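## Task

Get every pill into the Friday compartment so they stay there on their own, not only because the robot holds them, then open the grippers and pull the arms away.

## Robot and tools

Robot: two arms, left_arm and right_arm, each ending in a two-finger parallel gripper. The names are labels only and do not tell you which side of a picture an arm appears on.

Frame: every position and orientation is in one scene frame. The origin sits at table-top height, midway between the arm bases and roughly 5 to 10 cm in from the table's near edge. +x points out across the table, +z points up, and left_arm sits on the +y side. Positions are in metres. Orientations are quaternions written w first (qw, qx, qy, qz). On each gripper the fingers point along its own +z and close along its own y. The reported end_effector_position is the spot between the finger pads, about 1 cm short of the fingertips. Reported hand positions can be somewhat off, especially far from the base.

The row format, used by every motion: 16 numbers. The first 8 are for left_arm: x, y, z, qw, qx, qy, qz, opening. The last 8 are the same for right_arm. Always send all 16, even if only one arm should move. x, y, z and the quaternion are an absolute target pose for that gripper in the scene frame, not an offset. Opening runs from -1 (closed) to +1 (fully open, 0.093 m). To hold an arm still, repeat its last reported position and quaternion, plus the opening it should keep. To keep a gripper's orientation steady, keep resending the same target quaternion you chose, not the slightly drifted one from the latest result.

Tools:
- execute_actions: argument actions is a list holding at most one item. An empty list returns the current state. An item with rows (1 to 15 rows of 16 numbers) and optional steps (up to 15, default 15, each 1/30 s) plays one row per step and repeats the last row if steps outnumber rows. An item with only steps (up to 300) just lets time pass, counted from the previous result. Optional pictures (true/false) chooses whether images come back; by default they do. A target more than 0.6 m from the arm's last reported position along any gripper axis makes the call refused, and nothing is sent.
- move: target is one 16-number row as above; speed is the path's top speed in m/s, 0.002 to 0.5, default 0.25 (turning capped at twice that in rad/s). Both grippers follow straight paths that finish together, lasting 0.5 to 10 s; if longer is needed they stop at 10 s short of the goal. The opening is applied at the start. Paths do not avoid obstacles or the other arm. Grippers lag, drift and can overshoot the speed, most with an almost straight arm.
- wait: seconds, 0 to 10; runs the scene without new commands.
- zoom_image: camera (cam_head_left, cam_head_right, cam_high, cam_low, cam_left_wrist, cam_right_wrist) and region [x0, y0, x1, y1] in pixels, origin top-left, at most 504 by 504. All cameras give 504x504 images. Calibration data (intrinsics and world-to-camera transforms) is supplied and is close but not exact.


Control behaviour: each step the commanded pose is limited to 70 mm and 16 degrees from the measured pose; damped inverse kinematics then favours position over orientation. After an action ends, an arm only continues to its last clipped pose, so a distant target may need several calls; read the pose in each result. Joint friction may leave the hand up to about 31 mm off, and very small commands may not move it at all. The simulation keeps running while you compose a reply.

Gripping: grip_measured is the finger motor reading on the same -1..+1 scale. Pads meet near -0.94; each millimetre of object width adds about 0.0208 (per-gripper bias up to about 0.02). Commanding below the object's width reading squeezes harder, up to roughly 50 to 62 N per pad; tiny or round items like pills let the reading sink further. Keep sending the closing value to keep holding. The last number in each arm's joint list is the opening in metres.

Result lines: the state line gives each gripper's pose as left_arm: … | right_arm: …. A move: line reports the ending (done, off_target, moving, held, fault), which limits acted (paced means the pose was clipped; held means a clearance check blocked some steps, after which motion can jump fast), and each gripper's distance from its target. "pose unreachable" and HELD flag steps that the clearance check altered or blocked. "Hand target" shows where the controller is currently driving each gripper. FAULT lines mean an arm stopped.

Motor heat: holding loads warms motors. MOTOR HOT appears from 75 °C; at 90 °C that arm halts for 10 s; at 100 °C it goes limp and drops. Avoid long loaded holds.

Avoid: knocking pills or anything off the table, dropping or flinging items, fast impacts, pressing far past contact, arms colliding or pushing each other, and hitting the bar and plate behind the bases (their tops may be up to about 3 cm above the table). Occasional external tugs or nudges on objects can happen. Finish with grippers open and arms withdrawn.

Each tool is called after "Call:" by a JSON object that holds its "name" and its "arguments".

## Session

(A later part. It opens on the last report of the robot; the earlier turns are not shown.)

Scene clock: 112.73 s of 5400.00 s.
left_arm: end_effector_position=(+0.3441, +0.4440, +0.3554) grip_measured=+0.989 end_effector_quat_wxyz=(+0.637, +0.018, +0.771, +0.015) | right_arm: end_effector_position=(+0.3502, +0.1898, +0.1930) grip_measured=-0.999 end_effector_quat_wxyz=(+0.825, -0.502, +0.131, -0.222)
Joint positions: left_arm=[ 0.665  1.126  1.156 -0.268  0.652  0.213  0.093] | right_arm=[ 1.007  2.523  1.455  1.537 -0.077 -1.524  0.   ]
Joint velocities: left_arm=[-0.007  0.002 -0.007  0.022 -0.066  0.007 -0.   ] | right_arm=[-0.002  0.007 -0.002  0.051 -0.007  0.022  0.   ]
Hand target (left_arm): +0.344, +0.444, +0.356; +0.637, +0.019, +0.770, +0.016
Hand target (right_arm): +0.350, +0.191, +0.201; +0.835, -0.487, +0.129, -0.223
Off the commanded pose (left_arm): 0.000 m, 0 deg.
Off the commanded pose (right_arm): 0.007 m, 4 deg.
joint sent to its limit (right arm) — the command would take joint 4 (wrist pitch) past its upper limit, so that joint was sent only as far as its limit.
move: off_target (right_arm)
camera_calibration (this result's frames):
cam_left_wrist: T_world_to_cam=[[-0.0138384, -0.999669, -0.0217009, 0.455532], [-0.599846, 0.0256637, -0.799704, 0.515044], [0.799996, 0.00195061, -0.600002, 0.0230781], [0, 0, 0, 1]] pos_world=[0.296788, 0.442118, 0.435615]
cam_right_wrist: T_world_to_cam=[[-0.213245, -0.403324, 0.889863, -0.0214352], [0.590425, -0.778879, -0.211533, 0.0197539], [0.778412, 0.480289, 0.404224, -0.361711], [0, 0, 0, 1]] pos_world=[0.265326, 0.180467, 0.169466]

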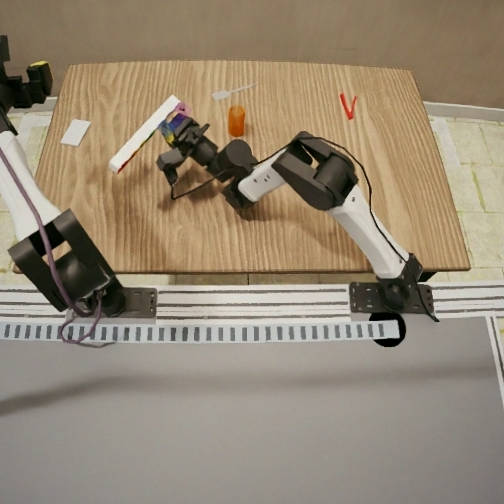

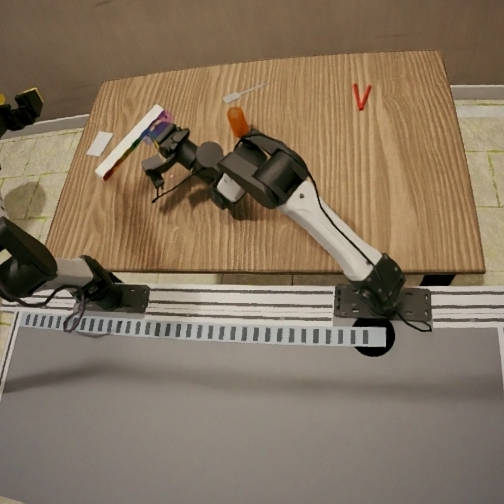

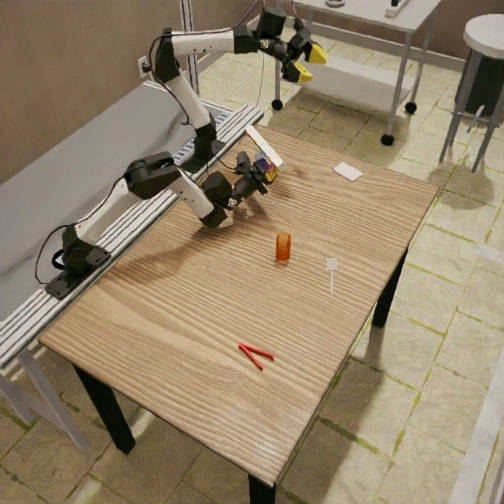

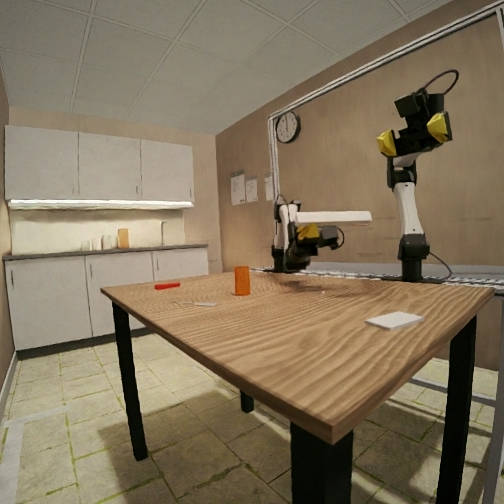

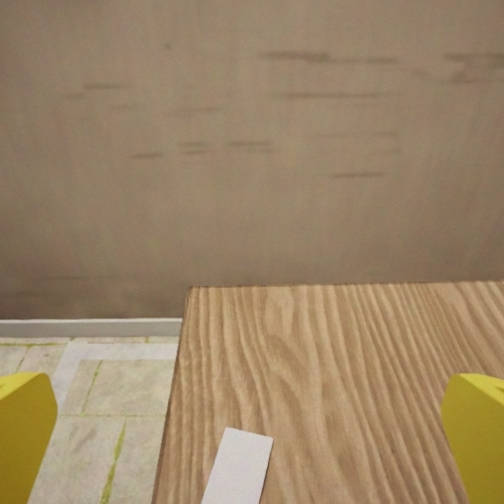

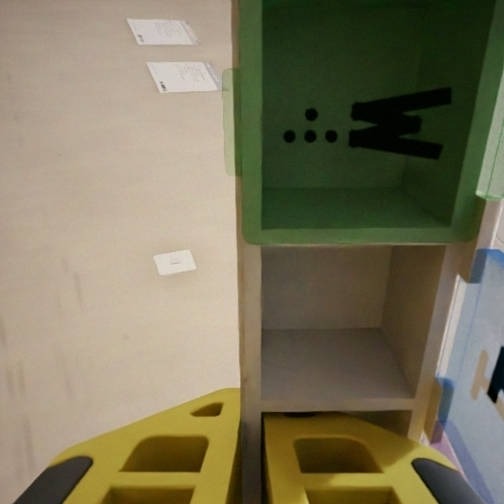

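Call:
{"name": "move", "arguments": {"target": [0.3442,0.4441,0.3558,0.637,0.019,0.77,0.016,1,0.32,0.1,0.15,0.483,-0.836,0.224,-0.13,-1], "speed": 0.2}}

Call:
{"name": "move", "arguments": {"target": [0.3442,0.4441,0.3558,0.637,0.019,0.77,0.016,1,0.3,-0.1,0.06,0,-0.707,0.707,0,-1], "speed": 0.2}}

Call:
{"name": "move", "arguments": {"target": [0.3442,0.4441,0.3558,0.637,0.019,0.77,0.016,1,0.3,-0.1,0.015,0,-0.707,0.707,0,-1], "speed": 0.03}}

Call:
{"name": "zoom_image", "arguments": {"camera": "cam_head_left", "region": [100,90,300,270]}}

Scene clock: 116.43 s of 5400.00 s.
left_arm: end_effector_position=(+0.3441, +0.4440, +0.3554) grip_measured=+0.989 end_effector_quat_wxyz=(+0.637, +0.018, +0.771, +0.015) | right_arm: end_effector_position=(+0.3121, +0.0934, +0.1256) grip_measured=-0.999 end_effector_quat_wxyz=(-0.463, +0.846, -0.234, +0.123)
Joint positions: left_arm=[ 0.665  1.126  1.156 -0.268  0.652  0.213  0.093] | right_arm=[ 0.945  1.846  1.156  0.102 -0.128 -1.629  0.   ]
Joint velocities: left_arm=[ 0.002  0.002 -0.002  0.007 -0.007 -0.022 -0.001] | right_arm=[-0.007  0.007 -0.012  0.037 -0.051 -0.007  0.   ]
Hand target (left_arm): +0.344, +0.444, +0.356; +0.637, +0.019, +0.770, +0.016
Hand target (right_arm): +0.318, +0.096, +0.148; -0.483, +0.835, -0.229, +0.132
Off the commanded pose (left_arm): 0.000 m, 0 deg.
Off the commanded pose (right_arm): 0.026 m, 3 deg.
move: off_target (right_arm)
camera_calibration (this result's frames):
cam_left_wrist: T_world_to_cam=[[-0.0138384, -0.999669, -0.0217009, 0.455532], [-0.599846, 0.0256637, -0.799704, 0.515044], [0.799996, 0.00195061, -0.600002, 0.0230781], [0, 0, 0, 1]] pos_world=[0.296788, 0.442118, 0.435615]
cam_right_wrist: T_world_to_cam=[[0.304312, 0.454348, 0.837235, -0.243552], [0.582866, -0.783991, 0.213598, -0.0976506], [0.753433, 0.422996, -0.503402, -0.131334], [0, 0, 0, 1]] pos_world=[0.229984, 0.0896538, 0.158654]

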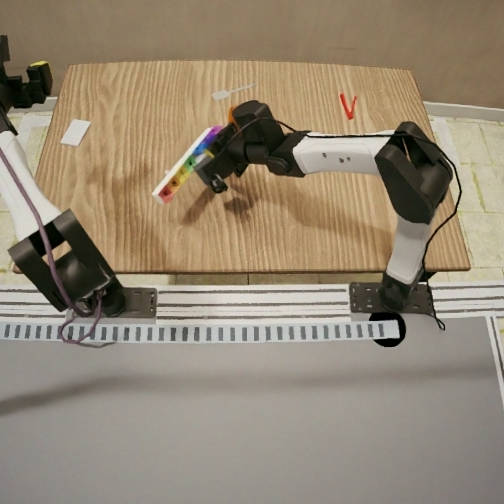

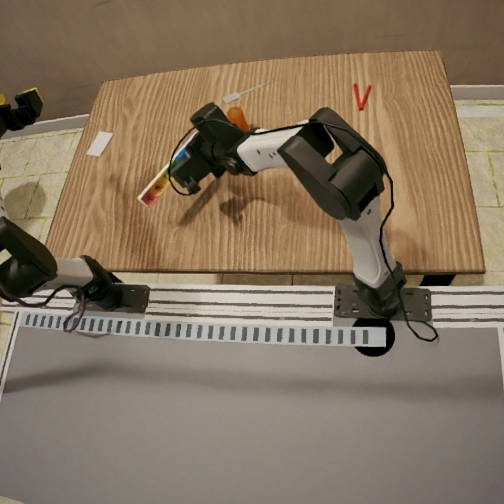

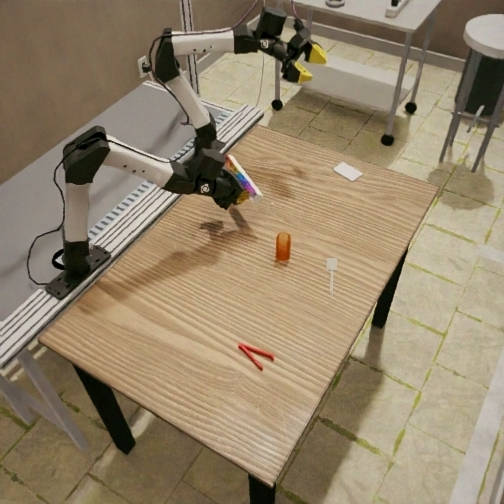

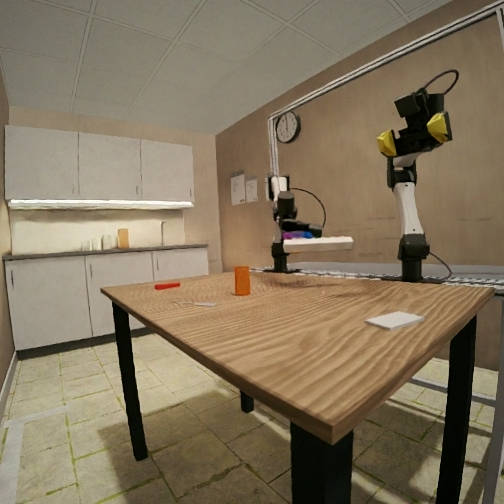

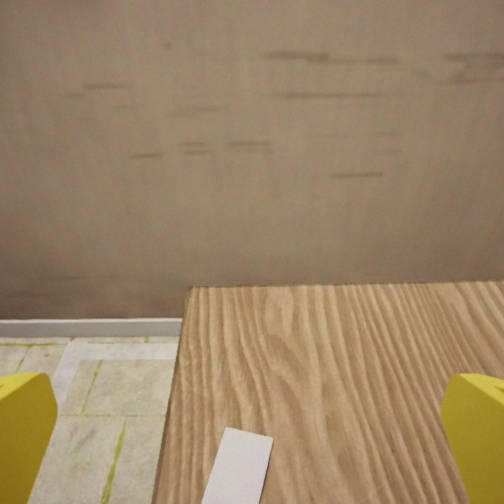

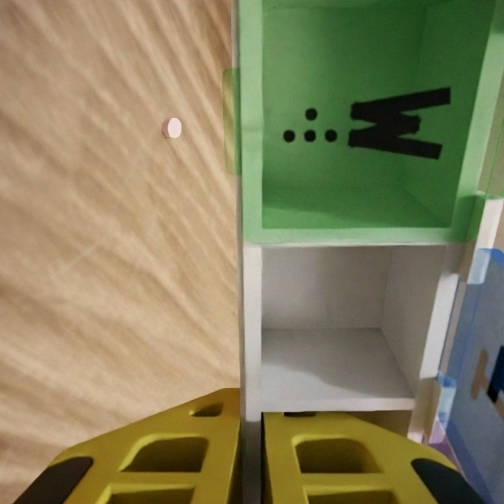

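Scene clock: 120.43 s of 5400.00 s.
left_arm: end_effector_position=(+0.3441, +0.4440, +0.3554) grip_measured=+0.989 end_effector_quat_wxyz=(+0.637, +0.018, +0.771, +0.015) | right_arm: end_effector_position=(+0.2957, -0.1035, +0.0596) grip_measured=-0.999 end_effector_quat_wxyz=(+0.003, +0.709, -0.705, +0.007)
Joint positions: left_arm=[ 0.665  1.126  1.156 -0.268  0.652  0.213  0.093] | right_arm=[ 0.705  1.976  1.516 -1.132  0.007 -0.919  0.   ]
Joint velocities: left_arm=[-0.002  0.002 -0.012  0.037 -0.007 -0.051  0.001] | right_arm=[-0.002 -0.012 -0.002 -0.037 -0.037  0.007  0.   ]
Hand target (left_arm): +0.344, +0.444, +0.356; +0.637, +0.019, +0.770, +0.016
Hand target (right_arm): +0.301, -0.100, +0.062; -0.002, +0.705, -0.710, +0.003
Off the commanded pose (left_arm): 0.000 m, 0 deg.
Off the commanded pose (right_arm): 0.006 m, 1 deg.
move: done
camera_calibration (this result's frames):
cam_left_wrist: T_world_to_cam=[[-0.0138384, -0.999669, -0.0217009, 0.455532], [-0.599846, 0.0256637, -0.799704, 0.515044], [0.799996, 0.00195061, -0.600002, 0.0230781], [0, 0, 0, 1]] pos_world=[0.296788, 0.442118, 0.435615]
cam_right_wrist: T_world_to_cam=[[0.999863, -0.0165145, -0.00135542, -0.298238], [-0.0141359, -0.892801, 0.450229, -0.0771797], [-0.00864546, -0.450148, -0.892912, 0.0892829], [0, 0, 0, 1]] pos_world=[0.297878, -0.0336408, 0.114066]

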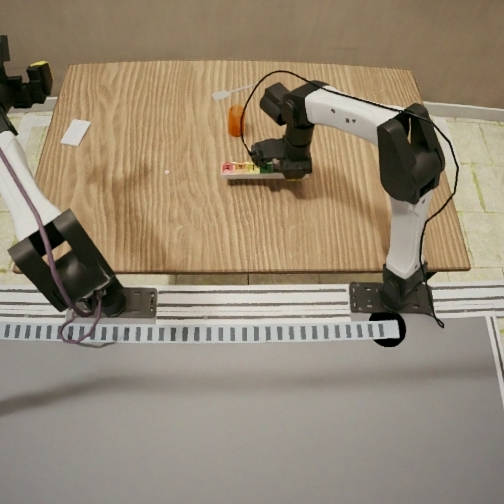

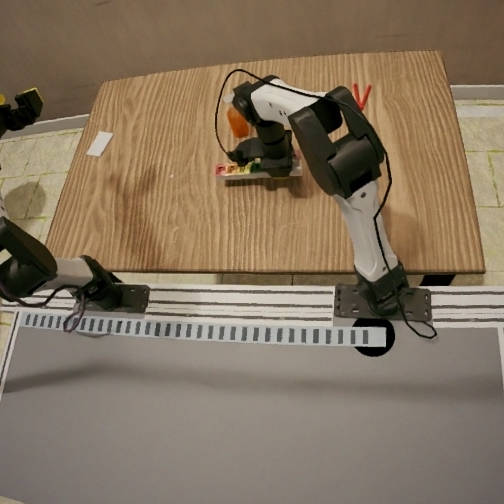

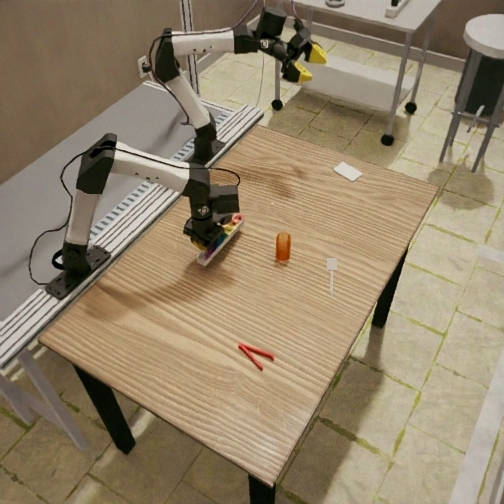

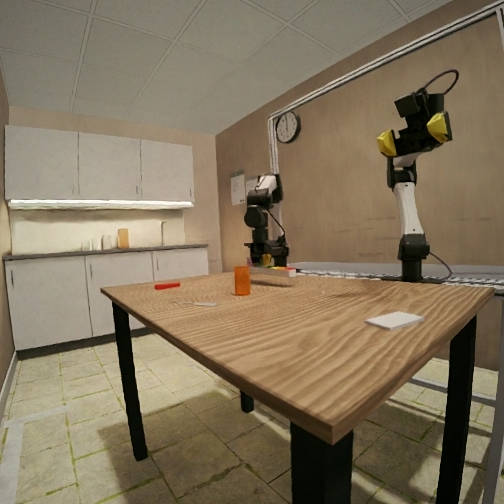

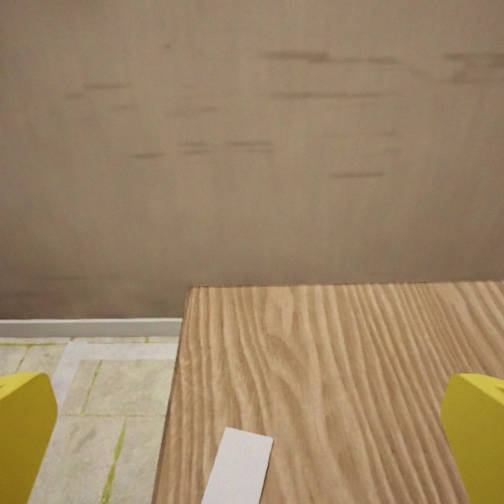

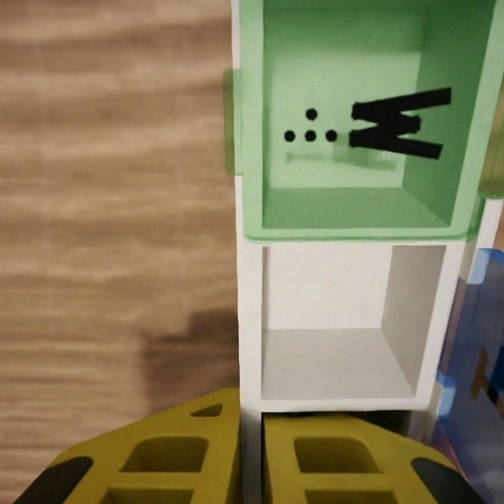

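Scene clock: 122.27 s of 5400.00 s.
left_arm: end_effector_position=(+0.3441, +0.4440, +0.3554) grip_measured=+0.989 end_effector_quat_wxyz=(+0.637, +0.018, +0.771, +0.015) | right_arm: end_effector_position=(+0.3030, -0.0967, +0.0250) grip_measured=-0.999 end_effector_quat_wxyz=(-0.008, +0.709, -0.705, +0.005)
Joint positions: left_arm=[ 0.665  1.126  1.156 -0.268  0.652  0.213  0.093] | right_arm=[ 0.705  2.026  1.447 -0.989 -0.    -0.919  0.   ]
Joint velocities: left_arm=[ 0.002 -0.007 -0.022 -0.007 -0.022  0.051 -0.001] | right_arm=[-0.017 -0.002 -0.007  0.051 -0.007  0.007  0.   ]
Hand target (left_arm): +0.344, +0.444, +0.356; +0.637, +0.019, +0.770, +0.016
Hand target (right_arm): +0.300, -0.100, +0.015; +0.000, +0.707, -0.707, -0.000
Off the commanded pose (left_arm): 0.000 m, 0 deg.
Off the commanded pose (right_arm): 0.011 m, 1 deg.
move: off_target (right_arm)
camera_calibration (this result's frames):
cam_left_wrist: T_world_to_cam=[[-0.0138384, -0.999669, -0.0217009, 0.455532], [-0.599846, 0.0256637, -0.799704, 0.515044], [0.799996, 0.00195061, -0.600002, 0.0230781], [0, 0, 0, 1]] pos_world=[0.296788, 0.442118, 0.435615]
cam_right_wrist: T_world_to_cam=[[0.99979, -0.0164048, 0.0122505, -0.305778], [-0.0200903, -0.901376, 0.432571, -0.0540368], [0.00394605, -0.432727, -0.901516, 0.0595635], [0, 0, 0, 1]] pos_world=[0.304393, -0.027949, 0.0808182]

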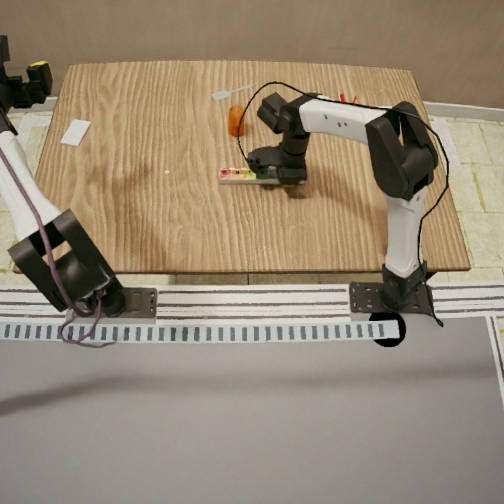

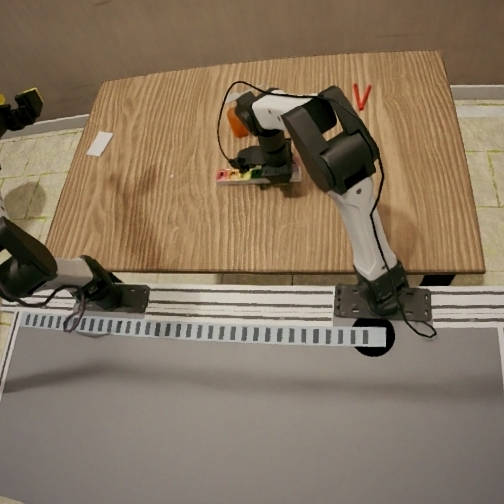

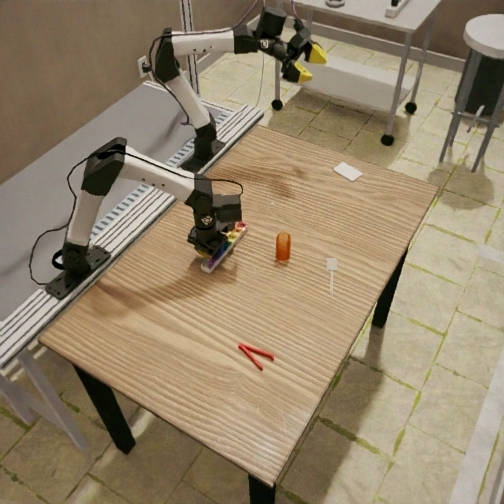

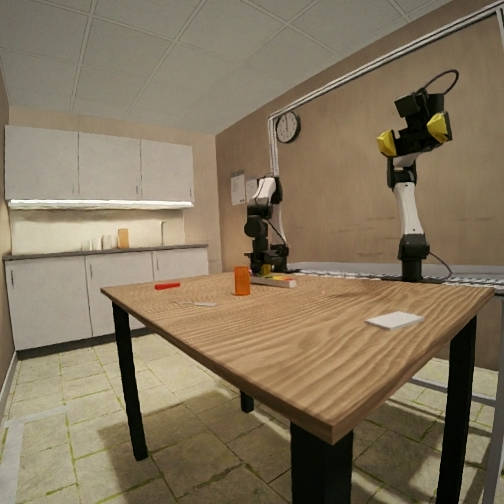

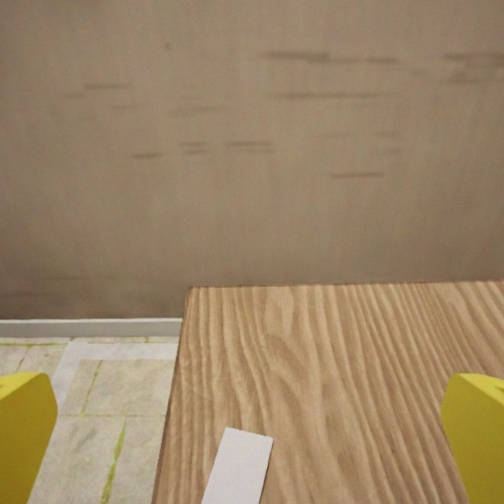

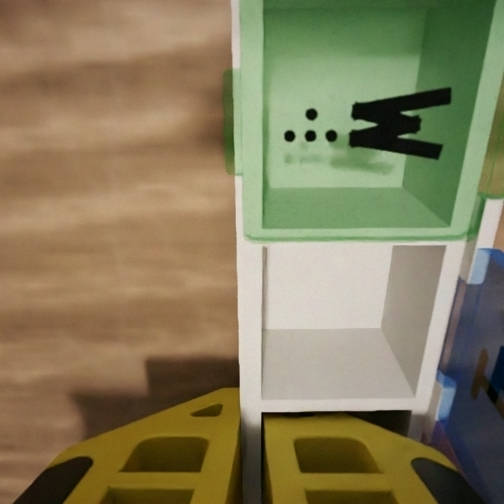

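Region (100, 90, 300, 270) of cam_head_left's 504x504 image, scaled by 2.520, with more detail than that image has; it fills the top 454 rows of this view, and the rest is white.

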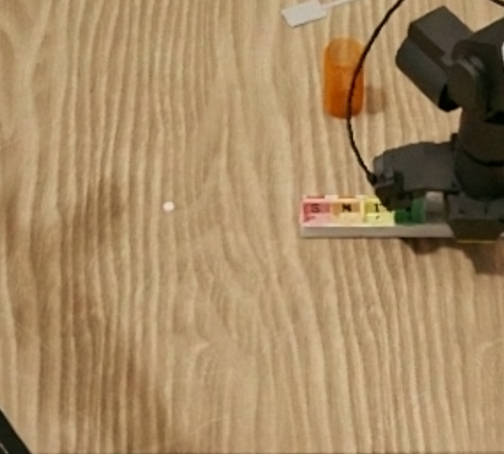

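Call:
{"name": "move", "arguments": {"target": [0.3442,0.4441,0.3558,0.637,0.019,0.77,0.016,1,0.3,-0.1,0.015,0,-0.707,0.707,0,-0.75]}}

Call:
{"name": "move", "arguments": {"target": [0.3442,0.4441,0.3558,0.637,0.019,0.77,0.016,1,0.305,-0.094,0.1,0,-0.707,0.707,0,-0.75], "speed": 0.08}}

Call:
{"name": "move", "arguments": {"target": [0.3442,0.4441,0.3558,0.637,0.019,0.77,0.016,1,0.335,0.2,0.06,0.187,-0.488,0.845,0.108,-0.45]}}

Scene clock: 123.50 s of 5400.00 s.
left_arm: end_effector_position=(+0.3441, +0.4440, +0.3554) grip_measured=+0.989 end_effector_quat_wxyz=(+0.637, +0.018, +0.771, +0.015) | right_arm: end_effector_position=(+0.3037, -0.0960, +0.0250) grip_measured=-0.751 end_effector_quat_wxyz=(-0.010, +0.709, -0.705, +0.005)
Joint positions: left_arm=[ 0.665  1.126  1.156 -0.268  0.652  0.213  0.093] | right_arm=[ 0.705  2.026  1.447 -0.985 -0.001 -0.919  0.009]
Joint velocities: left_arm=[ 0.012  0.017 -0.012  0.022  0.007 -0.051 -0.   ] | right_arm=[-0.012 -0.017 -0.007  0.066 -0.022 -0.037 -0.001]
Hand target (left_arm): +0.344, +0.444, +0.356; +0.637, +0.019, +0.770, +0.016
Hand target (right_arm): +0.300, -0.100, +0.015; +0.000, +0.707, -0.707, +0.000
Off the commanded pose (left_arm): 0.000 m, 0 deg.
Off the commanded pose (right_arm): 0.011 m, 1 deg.
move: off_target (right_arm)
camera_calibration (this result's frames):
cam_left_wrist: T_world_to_cam=[[-0.0138384, -0.999669, -0.0217009, 0.455532], [-0.599846, 0.0256637, -0.799704, 0.515044], [0.799996, 0.00195061, -0.600002, 0.0230781], [0, 0, 0, 1]] pos_world=[0.296788, 0.442118, 0.435615]
cam_right_wrist: T_world_to_cam=[[0.999757, -0.0164007, 0.0147561, -0.306473], [-0.0211523, -0.902642, 0.429872, -0.053162], [0.00626923, -0.43008, -0.902769, 0.059445], [0, 0, 0, 1]] pos_world=[0.304901, -0.0274465, 0.0810403]

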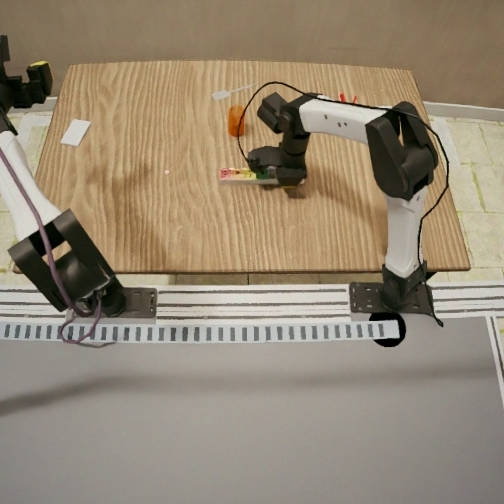

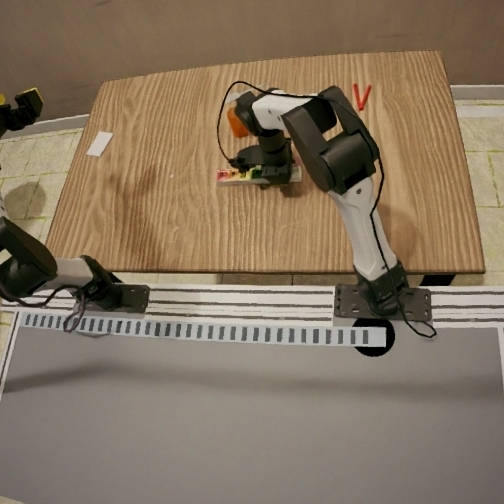

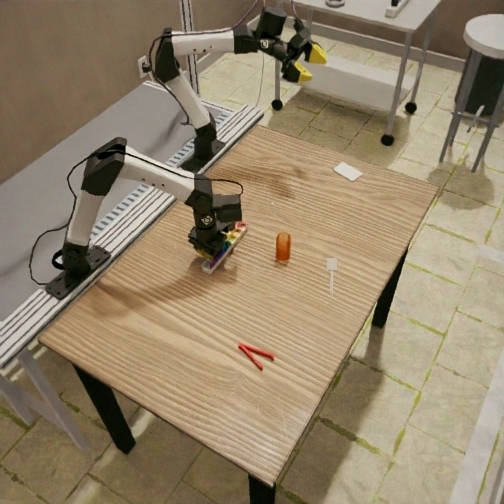

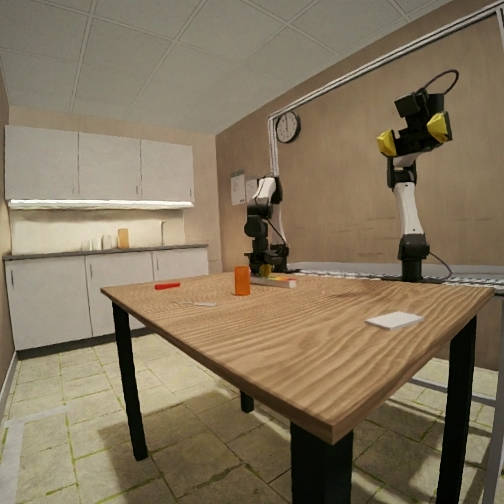

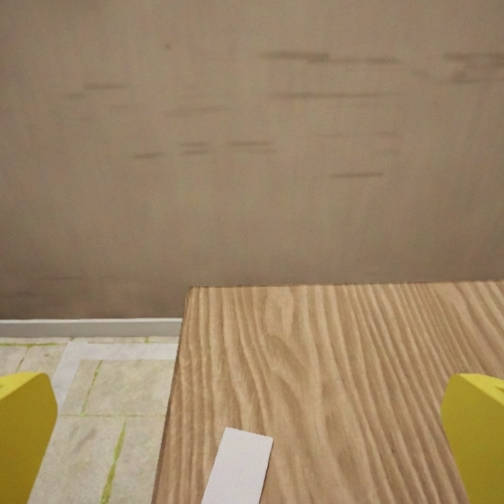

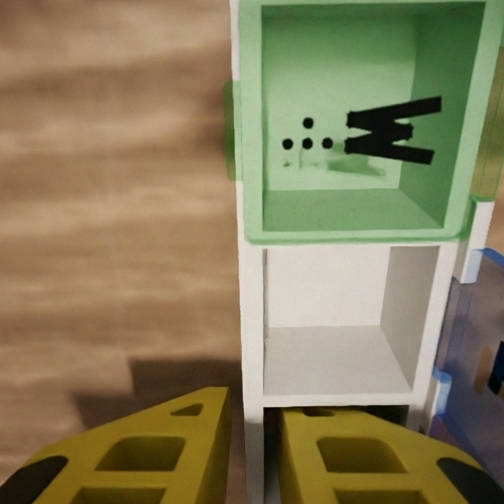

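Scene clock: 125.00 s of 5400.00 s.
left_arm: end_effector_position=(+0.3441, +0.4440, +0.3554) grip_measured=+0.989 end_effector_quat_wxyz=(+0.637, +0.018, +0.771, +0.015) | right_arm: end_effector_position=(+0.3003, -0.0981, +0.0876) grip_measured=-0.751 end_effector_quat_wxyz=(+0.018, +0.709, -0.705, +0.001)
Joint positions: left_arm=[ 0.665  1.126  1.156 -0.268  0.652  0.213  0.093] | right_arm=[ 0.705  2.016  1.685 -1.291 -0.001 -0.919  0.009]
Joint velocities: left_arm=[ 0.017 -0.012 -0.022 -0.022 -0.037  0.007 -0.001] | right_arm=[ 0.007 -0.007 -0.007 -0.022  0.037 -0.037  0.   ]
Hand target (left_arm): +0.344, +0.444, +0.356; +0.637, +0.019, +0.770, +0.016
Hand target (right_arm): +0.304, -0.094, +0.100; -0.000, +0.707, -0.707, +0.000
Off the commanded pose (left_arm): 0.000 m, 0 deg.
Off the commanded pose (right_arm): 0.014 m, 2 deg.
move: off_target (right_arm)
camera_calibration (this result's frames):
cam_left_wrist: T_world_to_cam=[[-0.0138384, -0.999669, -0.0217009, 0.455532], [-0.599846, 0.0256637, -0.799704, 0.515044], [0.799996, 0.00195061, -0.600002, 0.0230781], [0, 0, 0, 1]] pos_world=[0.296788, 0.442118, 0.435615]
cam_right_wrist: T_world_to_cam=[[0.999414, -0.0170869, -0.0296586, -0.300099], [-0.00147348, -0.88716, 0.461459, -0.0891429], [-0.0341968, -0.461145, -0.886666, 0.122813], [0, 0, 0, 1]] pos_world=[0.303992, -0.0275771, 0.14113]

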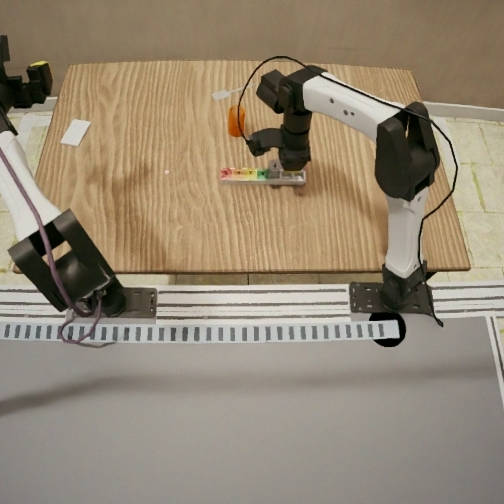

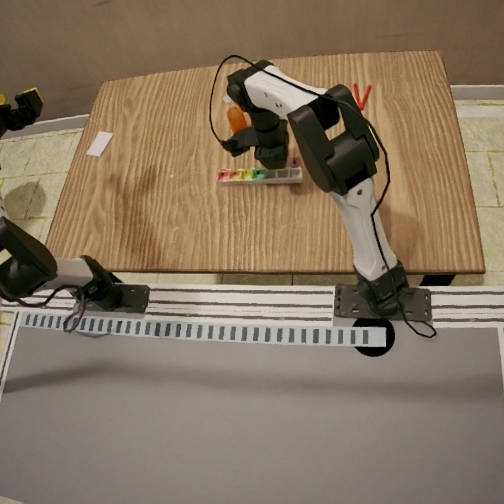

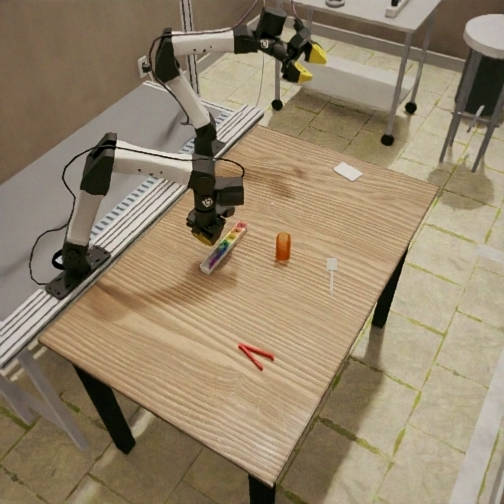

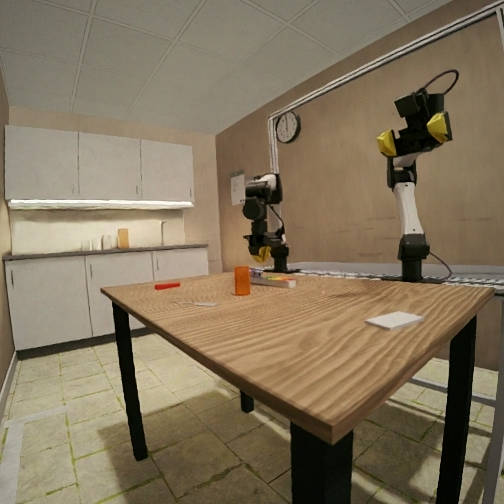

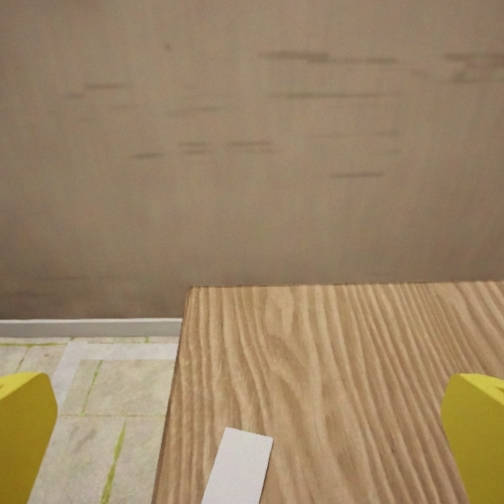

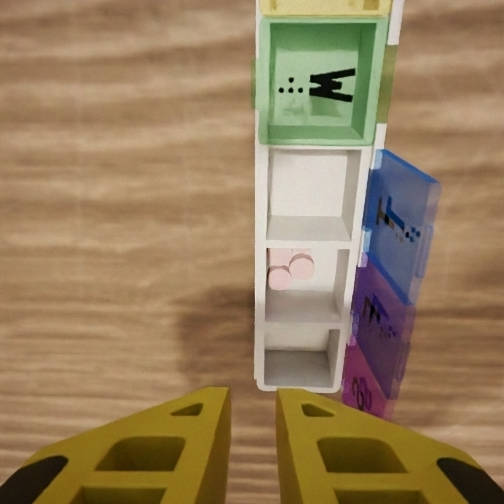

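Scene clock: 127.27 s of 5400.00 s.
left_arm: end_effector_position=(+0.3441, +0.4440, +0.3554) grip_measured=+0.989 end_effector_quat_wxyz=(+0.637, +0.018, +0.771, +0.015) | right_arm: end_effector_position=(+0.3283, +0.2002, +0.0602) grip_measured=-0.451 end_effector_quat_wxyz=(+0.199, -0.492, +0.839, +0.120)
Joint positions: left_arm=[ 0.665  1.126  1.156 -0.268  0.652  0.213  0.093] | right_arm=[ 1.058  2.789  2.833 -1.158 -0.039 -0.037  0.024]
Joint velocities: left_arm=[ 0.007 -0.007  0.012 -0.051  0.007 -0.037  0.001] | right_arm=[ 0.007  0.002  0.007 -0.066  0.022 -0.007 -0.001]
Hand target (left_arm): +0.344, +0.444, +0.356; +0.637, +0.019, +0.770, +0.016
Hand target (right_arm): +0.332, +0.200, +0.061; +0.204, -0.486, +0.841, +0.119
Off the commanded pose (left_arm): 0.000 m, 0 deg.
Off the commanded pose (right_arm): 0.007 m, 2 deg.
elbow stopped short (right arm): the move would have taken joint 3 (elbow) straighter than the controller allows; a more bent joint 3 avoids this.
move: done
camera_calibration (this result's frames):
cam_left_wrist: T_world_to_cam=[[-0.0138384, -0.999669, -0.0217009, 0.455532], [-0.599846, 0.0256637, -0.799704, 0.515044], [0.799996, 0.00195061, -0.600002, 0.0230781], [0, 0, 0, 1]] pos_world=[0.296788, 0.442118, 0.435615]
cam_right_wrist: T_world_to_cam=[[0.864265, -0.502593, -0.0211422, -0.182839], [-0.502938, -0.864165, -0.0164904, 0.376935], [-0.0099824, 0.0248853, -0.99964, 0.138538], [0, 0, 0, 1]] pos_world=[0.348979, 0.230393, 0.140839]

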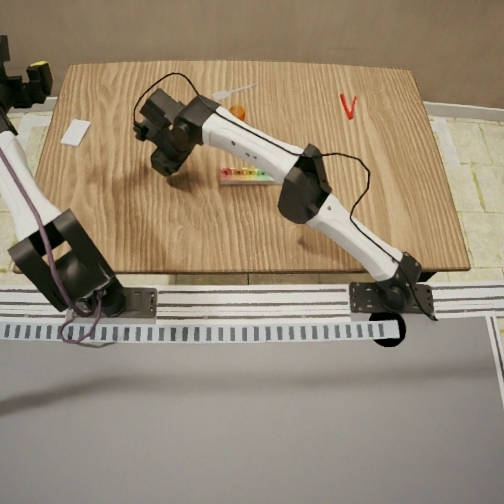

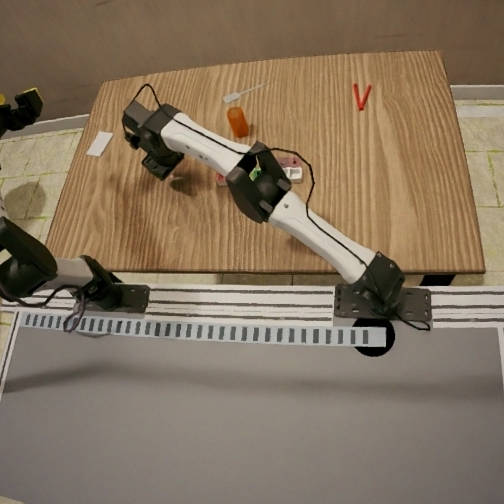

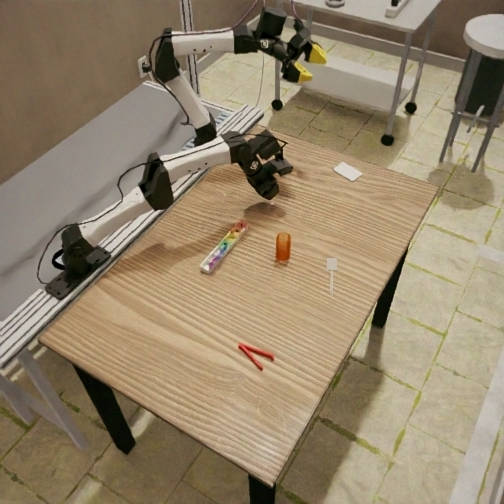

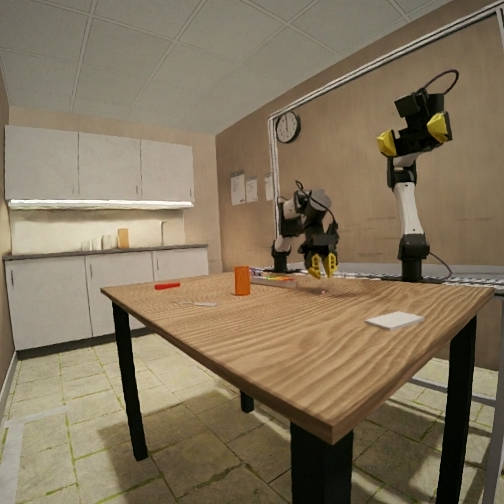

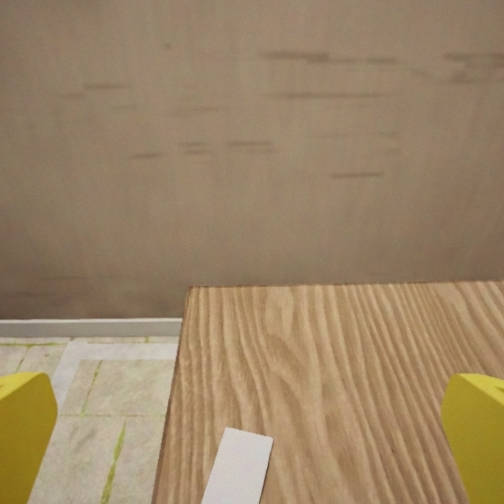

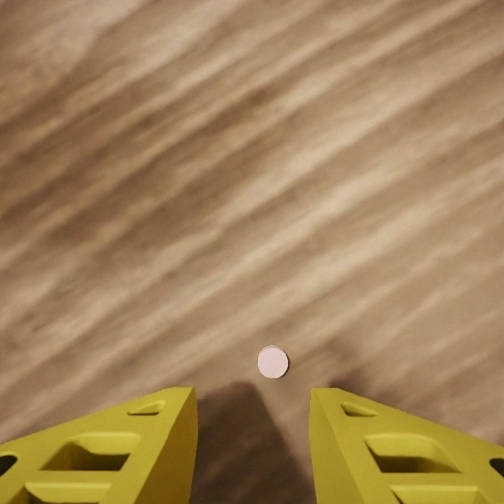

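Call:
{"name": "move", "arguments": {"target": [0.3442,0.4441,0.3558,0.637,0.019,0.77,0.016,1,0.34,0.199,0.028,0.224,-0.483,0.837,0.13,-0.45], "speed": 0.03}}

Call:
{"name": "zoom_image", "arguments": {"camera": "cam_low", "region": [290,250,360,305]}}

Scene clock: 129.50 s of 5400.00 s.
left_arm: end_effector_position=(+0.3441, +0.4440, +0.3554) grip_measured=+0.989 end_effector_quat_wxyz=(+0.637, +0.018, +0.771, +0.015) | right_arm: end_effector_position=(+0.3353, +0.2036, +0.0248) grip_measured=-0.451 end_effector_quat_wxyz=(+0.219, -0.487, +0.835, +0.131)
Joint positions: left_arm=[ 0.665  1.126  1.156 -0.268  0.652  0.213  0.093] | right_arm=[ 1.052  2.658  2.411 -0.82  -0.042 -0.037  0.024]
Joint velocities: left_arm=[-0.007 -0.002 -0.012  0.051 -0.022 -0.022 -0.001] | right_arm=[-0.017 -0.012 -0.027  0.022  0.081 -0.051 -0.001]
Hand target (left_arm): +0.344, +0.444, +0.356; +0.637, +0.019, +0.770, +0.016
Hand target (right_arm): +0.340, +0.199, +0.028; +0.223, -0.483, +0.837, +0.130
Off the commanded pose (left_arm): 0.000 m, 0 deg.
Off the commanded pose (right_arm): 0.007 m, 1 deg.
move: done
camera_calibration (this result's frames):
cam_left_wrist: T_world_to_cam=[[-0.0138384, -0.999669, -0.0217009, 0.455532], [-0.599846, 0.0256637, -0.799704, 0.515044], [0.799996, 0.00195061, -0.600002, 0.0230781], [0, 0, 0, 1]] pos_world=[0.296788, 0.442118, 0.435615]
cam_right_wrist: T_world_to_cam=[[0.862161, -0.506167, -0.0217585, -0.186452], [-0.506457, -0.859926, -0.0634724, 0.384263], [0.0134169, 0.0657432, -0.997746, 0.0869913], [0, 0, 0, 1]] pos_world=[0.354198, 0.230343, 0.107128]

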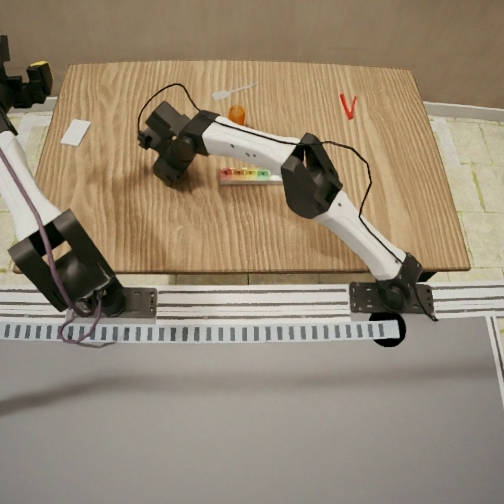

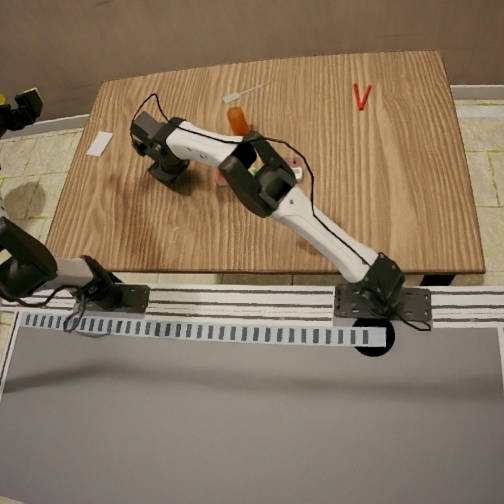

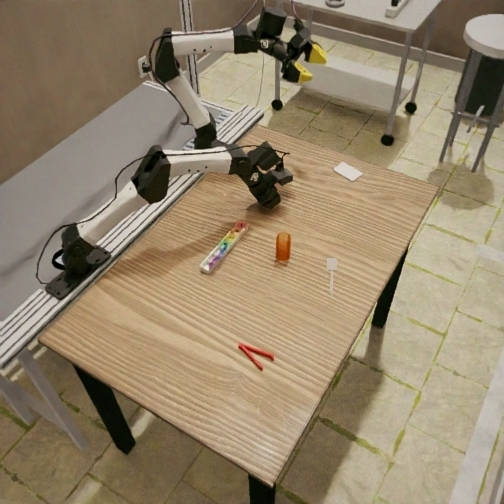

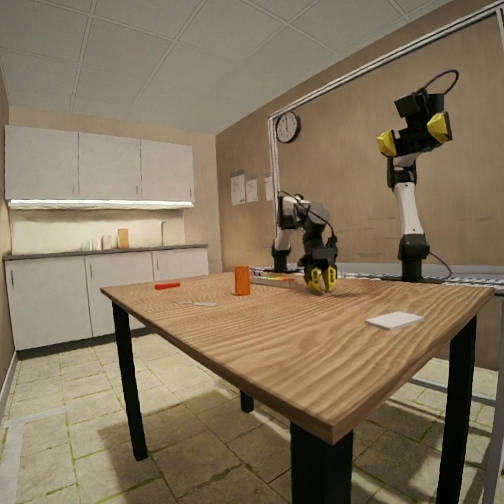

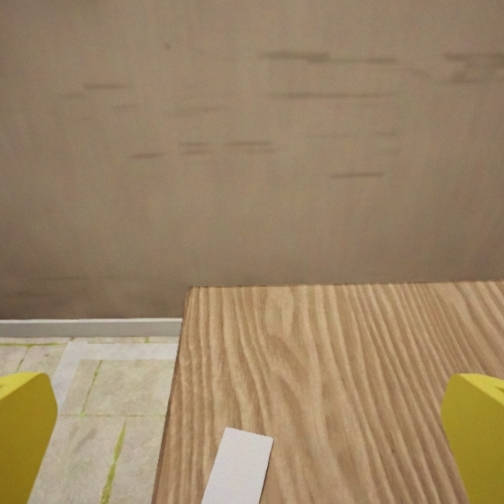

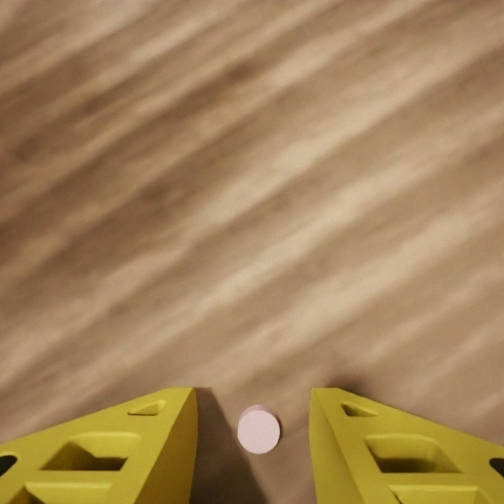

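Region (290, 250, 360, 305) of cam_low's 504x504 image, scaled by 7.200, with more detail than that image has; it fills the top 396 rows of this view, and the rest is white.

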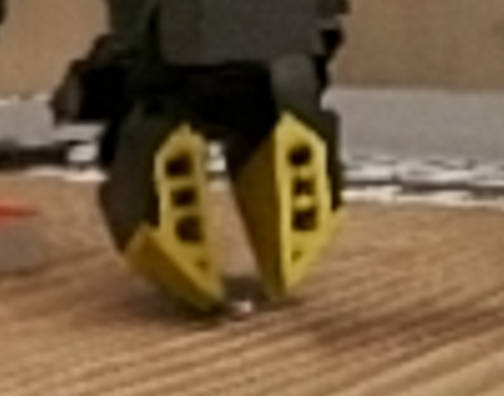

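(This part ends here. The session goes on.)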